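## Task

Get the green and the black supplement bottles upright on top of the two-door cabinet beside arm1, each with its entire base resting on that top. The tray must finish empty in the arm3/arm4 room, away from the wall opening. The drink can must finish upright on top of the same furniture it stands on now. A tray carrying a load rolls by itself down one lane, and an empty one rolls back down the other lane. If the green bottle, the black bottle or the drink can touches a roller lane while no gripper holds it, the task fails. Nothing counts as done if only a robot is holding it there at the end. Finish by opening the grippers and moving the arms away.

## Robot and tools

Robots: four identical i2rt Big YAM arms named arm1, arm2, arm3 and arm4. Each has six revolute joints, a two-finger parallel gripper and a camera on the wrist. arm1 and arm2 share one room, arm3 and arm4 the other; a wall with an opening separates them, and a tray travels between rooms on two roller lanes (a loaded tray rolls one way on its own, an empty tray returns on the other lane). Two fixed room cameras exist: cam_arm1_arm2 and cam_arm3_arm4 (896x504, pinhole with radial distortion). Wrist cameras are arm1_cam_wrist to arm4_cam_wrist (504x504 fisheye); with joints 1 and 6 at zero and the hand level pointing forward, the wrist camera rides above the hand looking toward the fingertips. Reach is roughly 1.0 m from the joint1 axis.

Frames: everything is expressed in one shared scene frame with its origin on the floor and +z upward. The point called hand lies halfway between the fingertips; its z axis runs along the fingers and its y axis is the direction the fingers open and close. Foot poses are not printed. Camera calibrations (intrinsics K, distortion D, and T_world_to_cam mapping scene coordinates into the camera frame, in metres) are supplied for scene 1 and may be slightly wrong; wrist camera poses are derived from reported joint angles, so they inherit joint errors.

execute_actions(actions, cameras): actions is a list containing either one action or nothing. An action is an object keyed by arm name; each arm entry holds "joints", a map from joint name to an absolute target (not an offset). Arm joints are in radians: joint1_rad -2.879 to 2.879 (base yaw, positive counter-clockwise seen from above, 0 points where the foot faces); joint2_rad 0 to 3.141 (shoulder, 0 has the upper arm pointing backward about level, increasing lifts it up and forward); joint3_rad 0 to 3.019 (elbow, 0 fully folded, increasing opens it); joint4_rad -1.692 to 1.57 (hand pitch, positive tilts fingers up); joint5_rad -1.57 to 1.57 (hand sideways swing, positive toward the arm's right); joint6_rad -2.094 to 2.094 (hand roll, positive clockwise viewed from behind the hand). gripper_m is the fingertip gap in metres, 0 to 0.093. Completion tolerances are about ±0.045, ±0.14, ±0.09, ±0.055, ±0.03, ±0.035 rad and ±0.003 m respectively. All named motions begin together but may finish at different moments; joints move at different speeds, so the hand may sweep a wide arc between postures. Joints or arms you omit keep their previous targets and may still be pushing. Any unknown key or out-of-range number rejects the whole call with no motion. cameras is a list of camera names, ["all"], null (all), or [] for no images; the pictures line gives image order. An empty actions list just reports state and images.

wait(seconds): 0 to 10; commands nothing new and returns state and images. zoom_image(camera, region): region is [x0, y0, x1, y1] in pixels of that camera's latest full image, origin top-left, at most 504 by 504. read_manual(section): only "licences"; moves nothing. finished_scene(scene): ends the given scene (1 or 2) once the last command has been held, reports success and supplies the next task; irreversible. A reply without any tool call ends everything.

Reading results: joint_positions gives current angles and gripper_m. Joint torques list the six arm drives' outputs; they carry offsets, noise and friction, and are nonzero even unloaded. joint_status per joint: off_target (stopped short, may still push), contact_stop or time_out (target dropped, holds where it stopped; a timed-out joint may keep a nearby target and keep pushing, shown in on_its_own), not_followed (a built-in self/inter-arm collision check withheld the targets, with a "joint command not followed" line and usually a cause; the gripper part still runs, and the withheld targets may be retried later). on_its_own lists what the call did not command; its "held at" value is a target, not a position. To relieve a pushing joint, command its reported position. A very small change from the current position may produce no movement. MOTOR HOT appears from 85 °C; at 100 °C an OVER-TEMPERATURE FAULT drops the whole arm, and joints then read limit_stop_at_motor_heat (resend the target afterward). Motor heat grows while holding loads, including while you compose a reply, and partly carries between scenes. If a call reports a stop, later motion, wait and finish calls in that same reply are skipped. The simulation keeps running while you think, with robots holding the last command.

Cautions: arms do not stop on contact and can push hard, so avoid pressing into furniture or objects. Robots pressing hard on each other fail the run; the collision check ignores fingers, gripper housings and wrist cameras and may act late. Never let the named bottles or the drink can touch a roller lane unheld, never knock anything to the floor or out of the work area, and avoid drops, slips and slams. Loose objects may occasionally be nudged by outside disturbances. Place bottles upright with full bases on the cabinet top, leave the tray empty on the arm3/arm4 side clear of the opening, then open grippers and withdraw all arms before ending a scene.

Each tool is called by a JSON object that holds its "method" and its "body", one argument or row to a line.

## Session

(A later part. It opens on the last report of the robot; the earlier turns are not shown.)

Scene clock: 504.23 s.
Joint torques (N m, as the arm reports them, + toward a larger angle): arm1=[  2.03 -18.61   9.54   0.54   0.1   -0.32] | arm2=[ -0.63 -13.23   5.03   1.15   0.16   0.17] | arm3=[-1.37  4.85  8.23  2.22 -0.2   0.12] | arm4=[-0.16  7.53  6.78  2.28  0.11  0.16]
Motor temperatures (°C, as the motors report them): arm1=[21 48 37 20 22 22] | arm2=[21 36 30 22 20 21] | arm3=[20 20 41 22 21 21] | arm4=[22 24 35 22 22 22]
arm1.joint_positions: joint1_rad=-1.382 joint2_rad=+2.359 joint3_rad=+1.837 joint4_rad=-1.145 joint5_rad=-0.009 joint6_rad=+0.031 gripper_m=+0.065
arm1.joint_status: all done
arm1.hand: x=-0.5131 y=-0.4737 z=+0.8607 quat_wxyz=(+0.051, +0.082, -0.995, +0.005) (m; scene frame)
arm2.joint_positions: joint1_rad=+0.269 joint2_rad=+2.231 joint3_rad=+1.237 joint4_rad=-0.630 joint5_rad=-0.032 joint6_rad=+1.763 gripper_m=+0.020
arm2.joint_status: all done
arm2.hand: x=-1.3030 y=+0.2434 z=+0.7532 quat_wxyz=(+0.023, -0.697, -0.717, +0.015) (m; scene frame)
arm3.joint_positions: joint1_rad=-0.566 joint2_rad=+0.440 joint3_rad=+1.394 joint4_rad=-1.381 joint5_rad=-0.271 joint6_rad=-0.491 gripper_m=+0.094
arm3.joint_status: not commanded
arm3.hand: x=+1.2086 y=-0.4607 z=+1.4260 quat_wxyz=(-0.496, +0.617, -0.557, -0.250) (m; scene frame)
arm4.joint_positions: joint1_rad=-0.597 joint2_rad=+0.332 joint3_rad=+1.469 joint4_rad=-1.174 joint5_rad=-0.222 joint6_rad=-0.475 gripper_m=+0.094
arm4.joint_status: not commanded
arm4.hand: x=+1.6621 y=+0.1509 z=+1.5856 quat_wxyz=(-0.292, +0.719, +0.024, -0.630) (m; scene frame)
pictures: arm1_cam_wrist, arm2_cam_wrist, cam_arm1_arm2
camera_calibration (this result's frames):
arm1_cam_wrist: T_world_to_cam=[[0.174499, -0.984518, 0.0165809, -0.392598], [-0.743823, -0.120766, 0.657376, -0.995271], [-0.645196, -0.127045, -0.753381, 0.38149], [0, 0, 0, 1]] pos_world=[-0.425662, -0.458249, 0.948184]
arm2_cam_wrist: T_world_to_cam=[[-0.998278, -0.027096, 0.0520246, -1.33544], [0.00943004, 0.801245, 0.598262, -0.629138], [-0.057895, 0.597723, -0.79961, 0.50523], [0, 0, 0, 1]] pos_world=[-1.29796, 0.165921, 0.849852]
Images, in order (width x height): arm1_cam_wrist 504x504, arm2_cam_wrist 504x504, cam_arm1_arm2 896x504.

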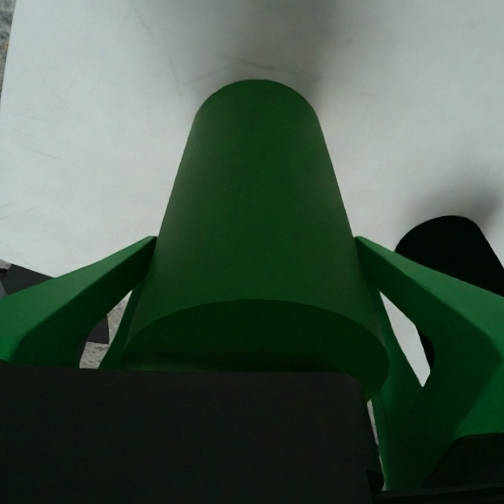

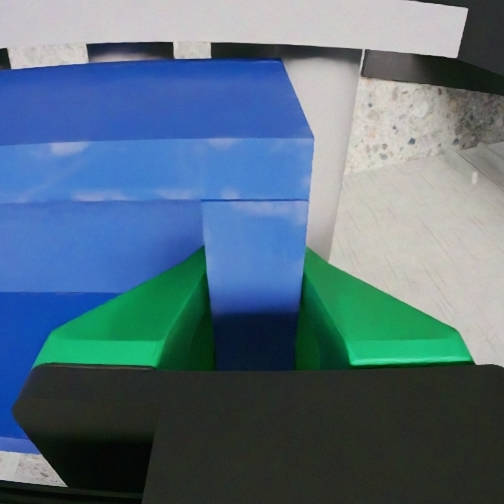

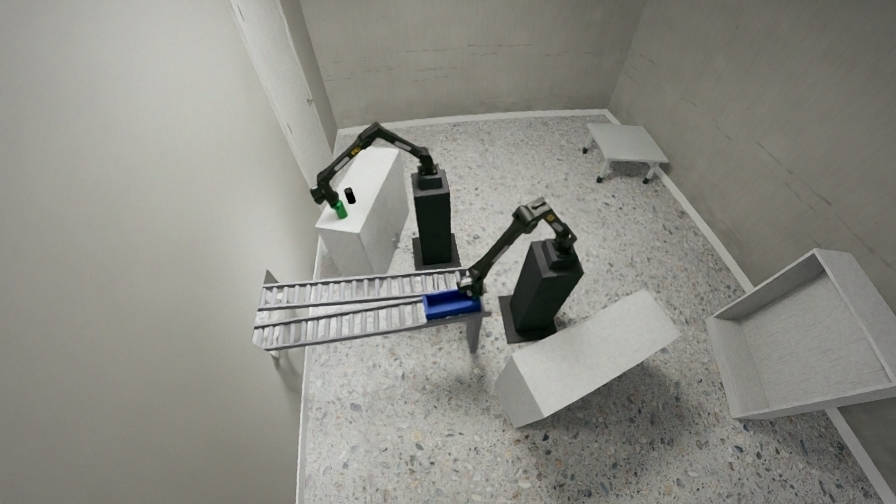

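{"method": "execute_actions", "body": {
  "actions": [
    {"arm1": {"joints": {"joint2_rad": 2.355, "gripper_m": 0.093}}, "arm2": {"joints": {"joint2_rad": 2.225, "gripper_m": 0.055}}}
  ],
  "cameras": []
}}

{"method": "execute_actions", "body": {
  "actions": [
    {"arm1": {"joints": {"joint2_rad": 2.08, "joint4_rad": -1.42}}, "arm2": {"joints": {"joint2_rad": 1.93, "joint4_rad": -0.92}}}
  ],
  "cameras": ["arm1_cam_wrist", "arm2_cam_wrist", "cam_arm1_arm2"]
}}

Scene clock: 524.63 s.
Joint torques (N m, as the arm reports them, + toward a larger angle): arm1=[  1.97 -20.75   9.5    0.36   0.09  -0.32] | arm2=[ -0.64 -13.92   5.06   0.79   0.15   0.17] | arm3=[-2.41  4.63  8.24  2.04 -0.27  0.12] | arm4=[-0.11  7.41  6.77  2.13  0.1   0.18]
Motor temperatures (°C, as the motors report them): arm1=[21 47 37 20 22 22] | arm2=[21 36 29 22 20 21] | arm3=[20 20 41 22 21 21] | arm4=[22 24 35 22 22 22]
arm1.joint_positions: joint1_rad=-1.382 joint2_rad=+2.359 joint3_rad=+1.837 joint4_rad=-1.145 joint5_rad=-0.009 joint6_rad=+0.031 gripper_m=+0.093
arm1.joint_status: all done
arm1.hand: x=-0.5131 y=-0.4737 z=+0.8607 quat_wxyz=(+0.051, +0.082, -0.995, +0.005) (m; scene frame)
arm2.joint_positions: joint1_rad=+0.269 joint2_rad=+2.231 joint3_rad=+1.237 joint4_rad=-0.622 joint5_rad=-0.032 joint6_rad=+1.763 gripper_m=+0.055
arm2.joint_status: all done
arm2.hand: x=-1.3009 y=+0.2438 z=+0.7531 quat_wxyz=(+0.020, -0.697, -0.717, +0.012) (m; scene frame)
arm3.joint_positions: joint1_rad=-0.566 joint2_rad=+0.440 joint3_rad=+1.394 joint4_rad=-1.381 joint5_rad=-0.271 joint6_rad=-0.491 gripper_m=+0.094
arm3.joint_status: not commanded
arm3.hand: x=+1.2086 y=-0.4607 z=+1.4260 quat_wxyz=(-0.496, +0.617, -0.557, -0.250) (m; scene frame)
arm4.joint_positions: joint1_rad=-0.597 joint2_rad=+0.332 joint3_rad=+1.469 joint4_rad=-1.174 joint5_rad=-0.222 joint6_rad=-0.475 gripper_m=+0.094
arm4.joint_status: not commanded
arm4.hand: x=+1.6621 y=+0.1509 z=+1.5856 quat_wxyz=(-0.292, +0.719, +0.024, -0.630) (m; scene frame)
pictures: none
No camera images: the call's "cameras" was empty. Leave "cameras" out to get every camera's image.

Scene clock: 526.07 s.
Joint torques (N m, as the arm reports them, + toward a larger angle): arm1=[  1.69 -18.11  10.35   0.12   0.11  -0.33] | arm2=[ -0.65 -11.03   6.96   0.08   0.15   0.17] | arm3=[-1.4   4.85  8.05  1.97 -0.19  0.08] | arm4=[0.21 7.51 6.8  2.08 0.13 0.17]
Motor temperatures (°C, as the motors report them): arm1=[21 47 37 20 22 22] | arm2=[21 36 29 22 20 21] | arm3=[20 20 41 22 21 21] | arm4=[22 24 35 22 22 22]
arm1.joint_positions: joint1_rad=-1.382 joint2_rad=+2.067 joint3_rad=+1.839 joint4_rad=-1.412 joint5_rad=-0.009 joint6_rad=+0.031 gripper_m=+0.093
arm1.joint_status: all done
arm1.hand: x=-0.5406 y=-0.4775 z=+1.0463 quat_wxyz=(+0.037, +0.082, -0.996, +0.004) (m; scene frame)
arm2.joint_positions: joint1_rad=+0.269 joint2_rad=+1.916 joint3_rad=+1.237 joint4_rad=-0.911 joint5_rad=-0.032 joint6_rad=+1.763 gripper_m=+0.055
arm2.joint_status: all done
arm2.hand: x=-1.3004 y=+0.2457 z=+0.9089 quat_wxyz=(+0.013, -0.697, -0.717, +0.001) (m; scene frame)
arm3.joint_positions: joint1_rad=-0.566 joint2_rad=+0.440 joint3_rad=+1.394 joint4_rad=-1.381 joint5_rad=-0.271 joint6_rad=-0.491 gripper_m=+0.094
arm3.joint_status: not commanded
arm3.hand: x=+1.2086 y=-0.4607 z=+1.4260 quat_wxyz=(-0.496, +0.617, -0.557, -0.250) (m; scene frame)
arm4.joint_positions: joint1_rad=-0.597 joint2_rad=+0.332 joint3_rad=+1.469 joint4_rad=-1.174 joint5_rad=-0.222 joint6_rad=-0.475 gripper_m=+0.094
arm4.joint_status: not commanded
arm4.hand: x=+1.6621 y=+0.1509 z=+1.5856 quat_wxyz=(-0.292, +0.719, +0.024, -0.630) (m; scene frame)
pictures: arm1_cam_wrist, arm2_cam_wrist, cam_arm1_arm2
camera_calibration (this result's frames):
arm1_cam_wrist: T_world_to_cam=[[0.174303, -0.984562, 0.016011, -0.394143], [-0.760983, -0.124367, 0.636741, -1.12766], [-0.624919, -0.12317, -0.770912, 0.534294], [0, 0, 0, 1]] pos_world=[-0.455542, -0.462493, 1.13623]
arm2_cam_wrist: T_world_to_cam=[[-0.999441, -0.0277364, 0.01866, -1.31195], [-0.010843, 0.79699, 0.603896, -0.754616], [-0.0316217, 0.603356, -0.796845, 0.658828], [0, 0, 0, 1]] pos_world=[-1.29857, 0.167525, 1.00517]
Images, in order (width x height): arm1_cam_wrist 504x504, arm2_cam_wrist 504x504, cam_arm1_arm2 896x504.

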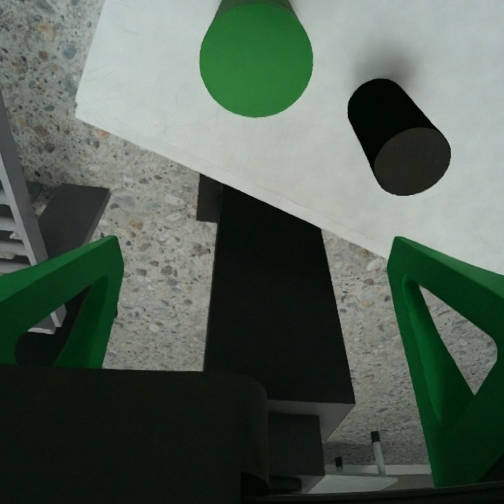

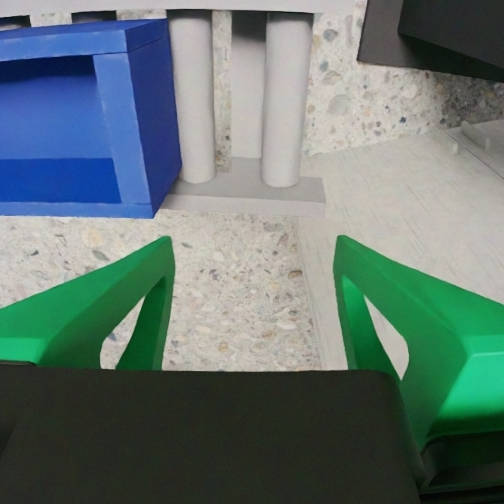

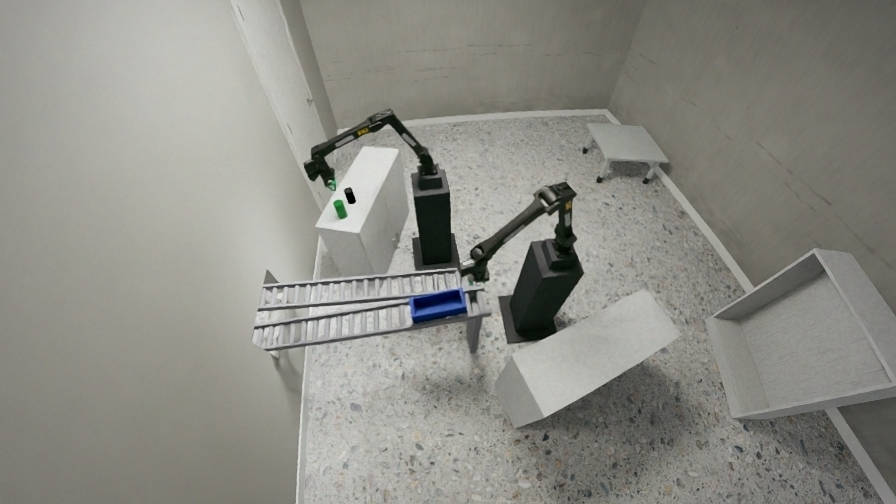

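Both bottles are standing and the tray has started rolling. I'll wait for it to reach the far end.

{"method": "wait", "body": {
  "seconds": 10
}}

Scene clock: 537.57 s.
Joint torques (N m, as the arm reports them, + toward a larger angle): arm1=[  2.06 -18.35  10.49   0.07   0.08  -0.31] | arm2=[ -0.66 -11.13   6.85   0.09   0.15   0.17] | arm3=[-2.07  4.07  8.36  2.15 -0.21  0.12] | arm4=[0.32 7.11 6.9  2.23 0.1  0.18]
Motor temperatures (°C, as the motors report them): arm1=[21 47 38 20 22 22] | arm2=[21 35 30 22 20 21] | arm3=[20 20 41 22 21 21] | arm4=[22 24 35 22 22 22]
arm1.joint_positions: joint1_rad=-1.382 joint2_rad=+2.067 joint3_rad=+1.839 joint4_rad=-1.412 joint5_rad=-0.009 joint6_rad=+0.031 gripper_m=+0.093
arm1.joint_status: all done
arm1.hand: x=-0.5406 y=-0.4775 z=+1.0463 quat_wxyz=(+0.037, +0.082, -0.996, +0.004) (m; scene frame)
arm2.joint_positions: joint1_rad=+0.269 joint2_rad=+1.916 joint3_rad=+1.237 joint4_rad=-0.911 joint5_rad=-0.032 joint6_rad=+1.763 gripper_m=+0.055
arm2.joint_status: all done
arm2.hand: x=-1.3004 y=+0.2457 z=+0.9089 quat_wxyz=(+0.013, -0.697, -0.717, +0.001) (m; scene frame)
arm3.joint_positions: joint1_rad=-0.566 joint2_rad=+0.440 joint3_rad=+1.394 joint4_rad=-1.381 joint5_rad=-0.271 joint6_rad=-0.491 gripper_m=+0.094
arm3.joint_status: not commanded
arm3.hand: x=+1.2086 y=-0.4607 z=+1.4260 quat_wxyz=(-0.496, +0.617, -0.557, -0.250) (m; scene frame)
arm4.joint_positions: joint1_rad=-0.597 joint2_rad=+0.332 joint3_rad=+1.469 joint4_rad=-1.174 joint5_rad=-0.222 joint6_rad=-0.475 gripper_m=+0.094
arm4.joint_status: not commanded
arm4.hand: x=+1.6621 y=+0.1509 z=+1.5856 quat_wxyz=(-0.292, +0.719, +0.024, -0.630) (m; scene frame)
wait: 10.00 s; at rest from the start
pictures: arm1_cam_wrist, arm2_cam_wrist, arm3_cam_wrist, arm4_cam_wrist, cam_arm1_arm2, cam_arm3_arm4
camera_calibration (this result's frames):
arm1_cam_wrist: T_world_to_cam=[[0.174303, -0.984562, 0.016011, -0.394143], [-0.760983, -0.124367, 0.636741, -1.12766], [-0.624919, -0.12317, -0.770912, 0.534294], [0, 0, 0, 1]] pos_world=[-0.455542, -0.462493, 1.13623]
arm2_cam_wrist: T_world_to_cam=[[-0.999441, -0.0277364, 0.01866, -1.31195], [-0.010843, 0.79699, 0.603896, -0.754616], [-0.0316217, 0.603356, -0.796845, 0.658828], [0, 0, 0, 1]] pos_world=[-1.29857, 0.167525, 1.00517]
arm3_cam_wrist: T_world_to_cam=[[0.939246, -0.108671, 0.325587, -1.65133], [0.0599762, -0.882006, -0.467406, 0.189216], [0.337963, 0.458537, -0.821903, 1.09963], [0, 0, 0, 1]] pos_world=[1.16803, -0.516781, 1.52988]
arm4_cam_wrist: T_world_to_cam=[[0.343544, 0.821973, 0.454244, -1.41677], [0.698774, 0.0994269, -0.708399, -0.0503062], [-0.627449, 0.560781, -0.540216, 1.94108], [0, 0, 0, 1]] pos_world=[1.73981, 0.0810287, 1.65653]
Images, in order (width x height): arm1_cam_wrist 504x504, arm2_cam_wrist 504x504, arm3_cam_wrist 504x504, arm4_cam_wrist 504x504, cam_arm1_arm2 896x504, cam_arm3_arm4 896x504.

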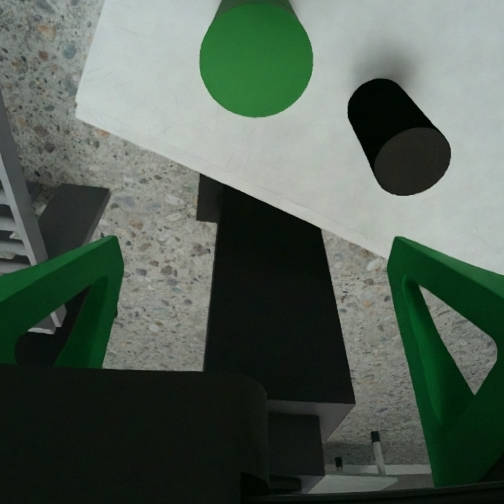

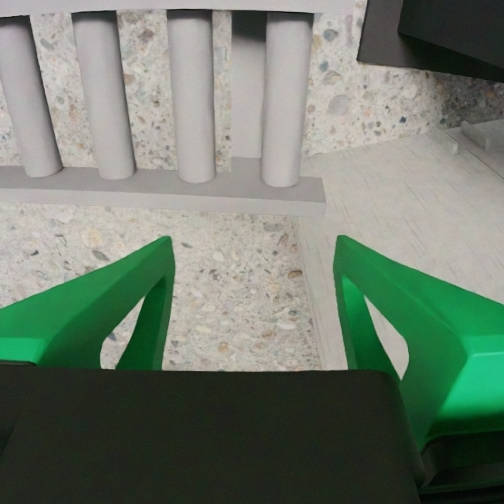

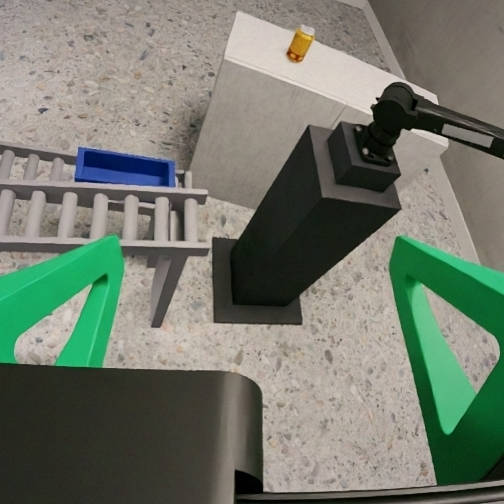

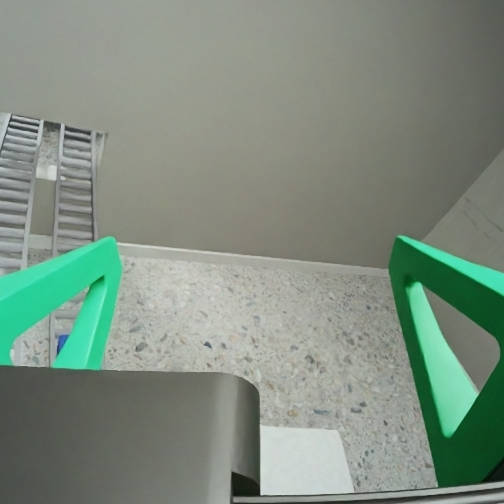

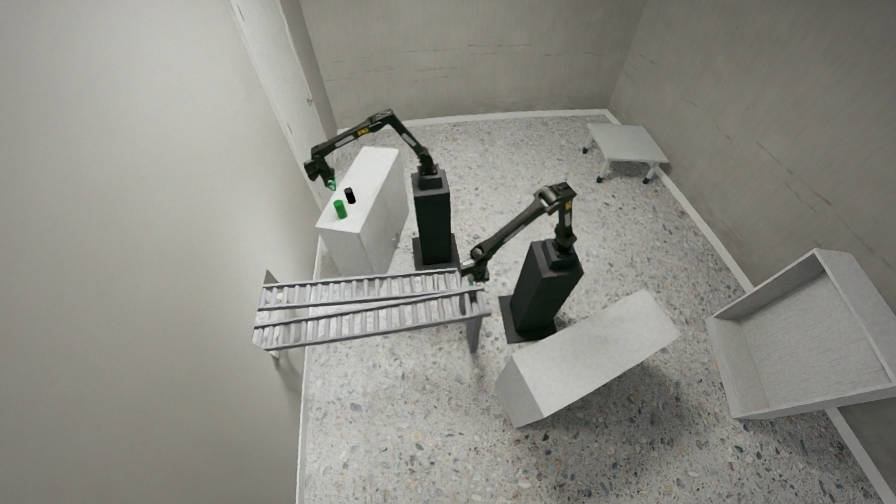

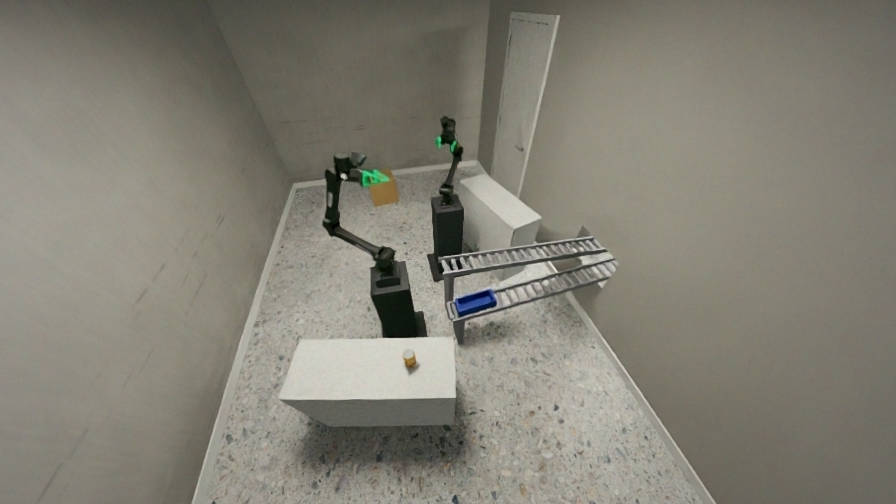

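{"method": "zoom_image", "body": {
  "camera": "cam_arm1_arm2",
  "region": [290, 130, 430, 250]
}}

{"method": "wait", "body": {
  "seconds": 3
}}

Region (290, 130, 430, 250) of cam_arm1_arm2's 896x504 image, scaled by 3.600, with more detail than that image has; it fills the top 432 rows of this view, and the rest is white.

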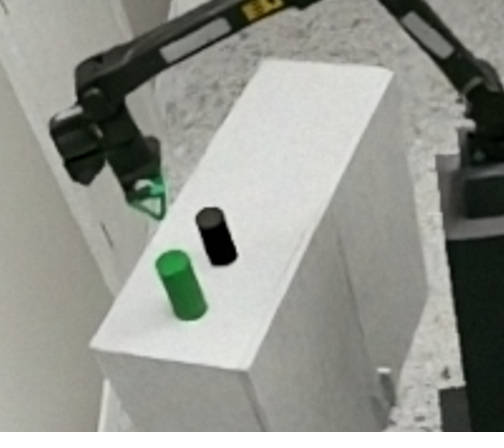

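Scene clock: 543.13 s.
Joint torques (N m, as the arm reports them, + toward a larger angle): arm1=[  2.   -18.51  10.41   0.15   0.13  -0.33] | arm2=[ -0.63 -11.11   6.84   0.08   0.15   0.17] | arm3=[-1.87  5.13  8.3   2.17 -0.21  0.1 ] | arm4=[-0.53  7.44  6.79  2.17  0.11  0.15]
Motor temperatures (°C, as the motors report them): arm1=[21 47 38 20 22 22] | arm2=[21 35 30 22 20 21] | arm3=[20 20 41 22 21 21] | arm4=[22 24 35 22 22 22]
arm1.joint_positions: joint1_rad=-1.382 joint2_rad=+2.067 joint3_rad=+1.839 joint4_rad=-1.412 joint5_rad=-0.009 joint6_rad=+0.031 gripper_m=+0.093
arm1.joint_status: all done
arm1.hand: x=-0.5406 y=-0.4775 z=+1.0463 quat_wxyz=(+0.037, +0.082, -0.996, +0.004) (m; scene frame)
arm2.joint_positions: joint1_rad=+0.269 joint2_rad=+1.916 joint3_rad=+1.237 joint4_rad=-0.911 joint5_rad=-0.032 joint6_rad=+1.763 gripper_m=+0.055
arm2.joint_status: all done
arm2.hand: x=-1.3004 y=+0.2457 z=+0.9089 quat_wxyz=(+0.013, -0.697, -0.717, +0.001) (m; scene frame)
arm3.joint_positions: joint1_rad=-0.566 joint2_rad=+0.440 joint3_rad=+1.394 joint4_rad=-1.381 joint5_rad=-0.271 joint6_rad=-0.491 gripper_m=+0.094
arm3.joint_status: not commanded
arm3.hand: x=+1.2086 y=-0.4607 z=+1.4260 quat_wxyz=(-0.496, +0.617, -0.557, -0.250) (m; scene frame)
arm4.joint_positions: joint1_rad=-0.597 joint2_rad=+0.332 joint3_rad=+1.469 joint4_rad=-1.174 joint5_rad=-0.222 joint6_rad=-0.475 gripper_m=+0.094
arm4.joint_status: not commanded
arm4.hand: x=+1.6621 y=+0.1509 z=+1.5856 quat_wxyz=(-0.292, +0.719, +0.024, -0.630) (m; scene frame)
wait: 3.00 s; at rest from the start
pictures: arm1_cam_wrist, arm2_cam_wrist, arm3_cam_wrist, arm4_cam_wrist, cam_arm1_arm2, cam_arm3_arm4
camera_calibration (this result's frames):
arm1_cam_wrist: T_world_to_cam=[[0.174303, -0.984562, 0.016011, -0.394143], [-0.760983, -0.124367, 0.636741, -1.12766], [-0.624919, -0.12317, -0.770912, 0.534294], [0, 0, 0, 1]] pos_world=[-0.455542, -0.462493, 1.13623]
arm2_cam_wrist: T_world_to_cam=[[-0.999441, -0.0277364, 0.01866, -1.31195], [-0.010843, 0.79699, 0.603896, -0.754616], [-0.0316217, 0.603356, -0.796845, 0.658828], [0, 0, 0, 1]] pos_world=[-1.29857, 0.167525, 1.00517]
arm3_cam_wrist: T_world_to_cam=[[0.939246, -0.108671, 0.325587, -1.65133], [0.0599762, -0.882006, -0.467406, 0.189216], [0.337963, 0.458537, -0.821903, 1.09963], [0, 0, 0, 1]] pos_world=[1.16803, -0.516781, 1.52988]
arm4_cam_wrist: T_world_to_cam=[[0.343544, 0.821973, 0.454244, -1.41677], [0.698774, 0.0994269, -0.708399, -0.0503062], [-0.627449, 0.560781, -0.540216, 1.94108], [0, 0, 0, 1]] pos_world=[1.73981, 0.0810287, 1.65653]
Images, in order (width x height): arm1_cam_wrist 504x504, arm2_cam_wrist 504x504, arm3_cam_wrist 504x504, arm4_cam_wrist 504x504, cam_arm1_arm2 896x504, cam_arm3_arm4 896x504.

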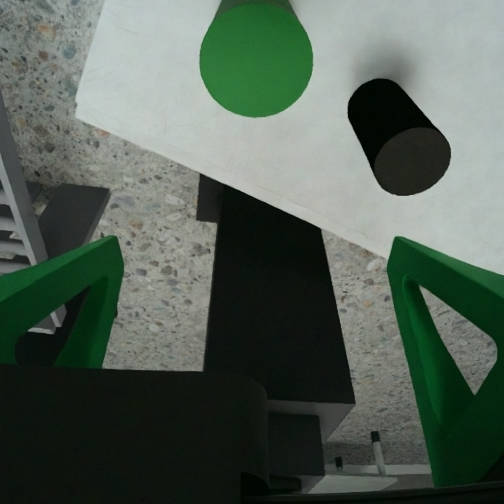

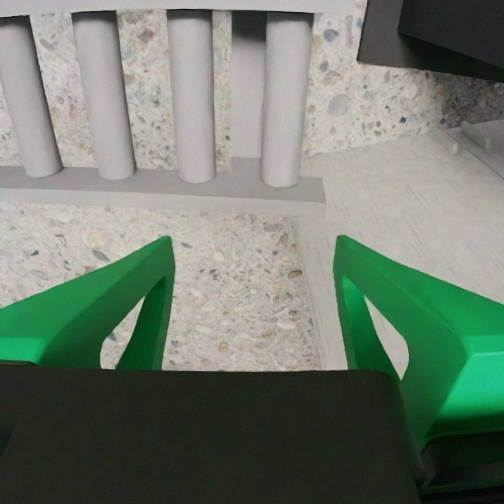

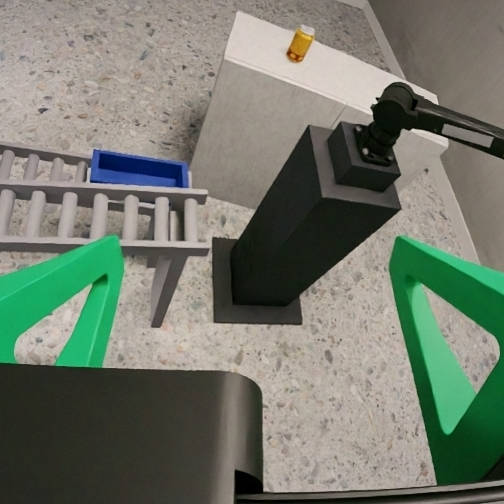

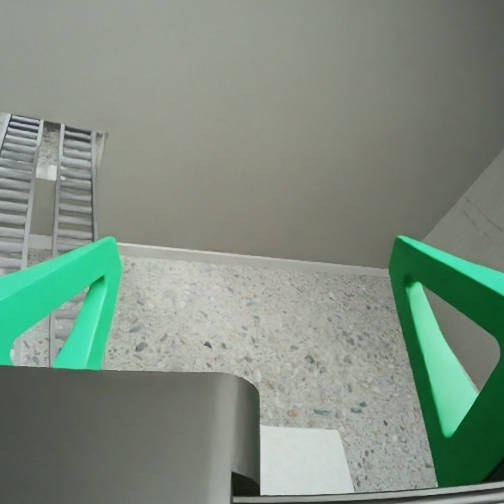

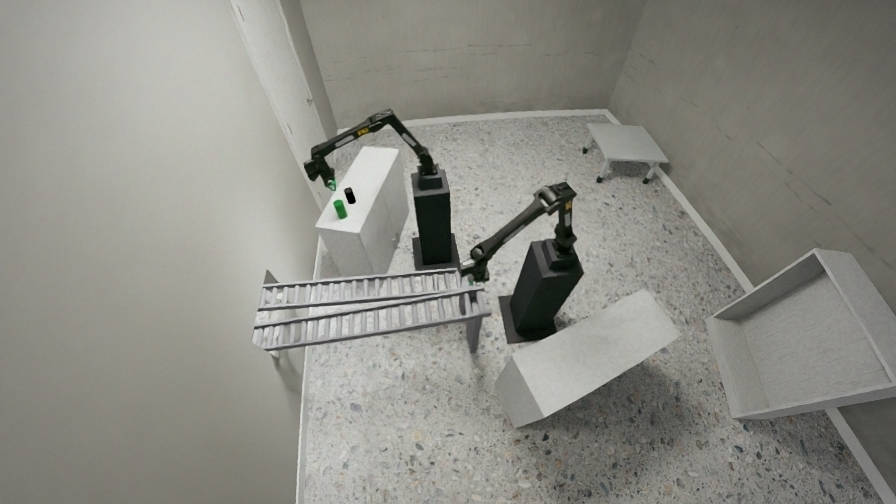

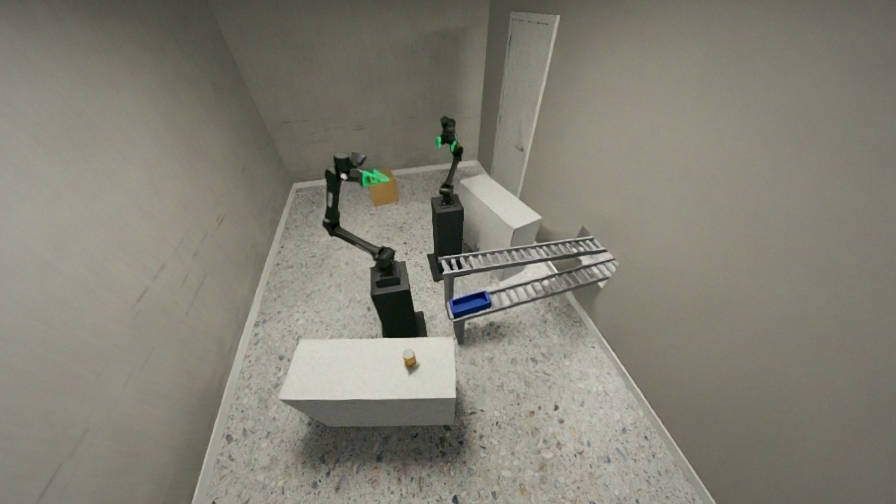

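The tray is at the end stop in the arm3/arm4 room. Both bottles are standing well inside the cabinet top, the can is untouched, and the arms are clear.

{"method": "finished_scene", "body": {
  "scene": 2
}}

The scene is finished: the task was done.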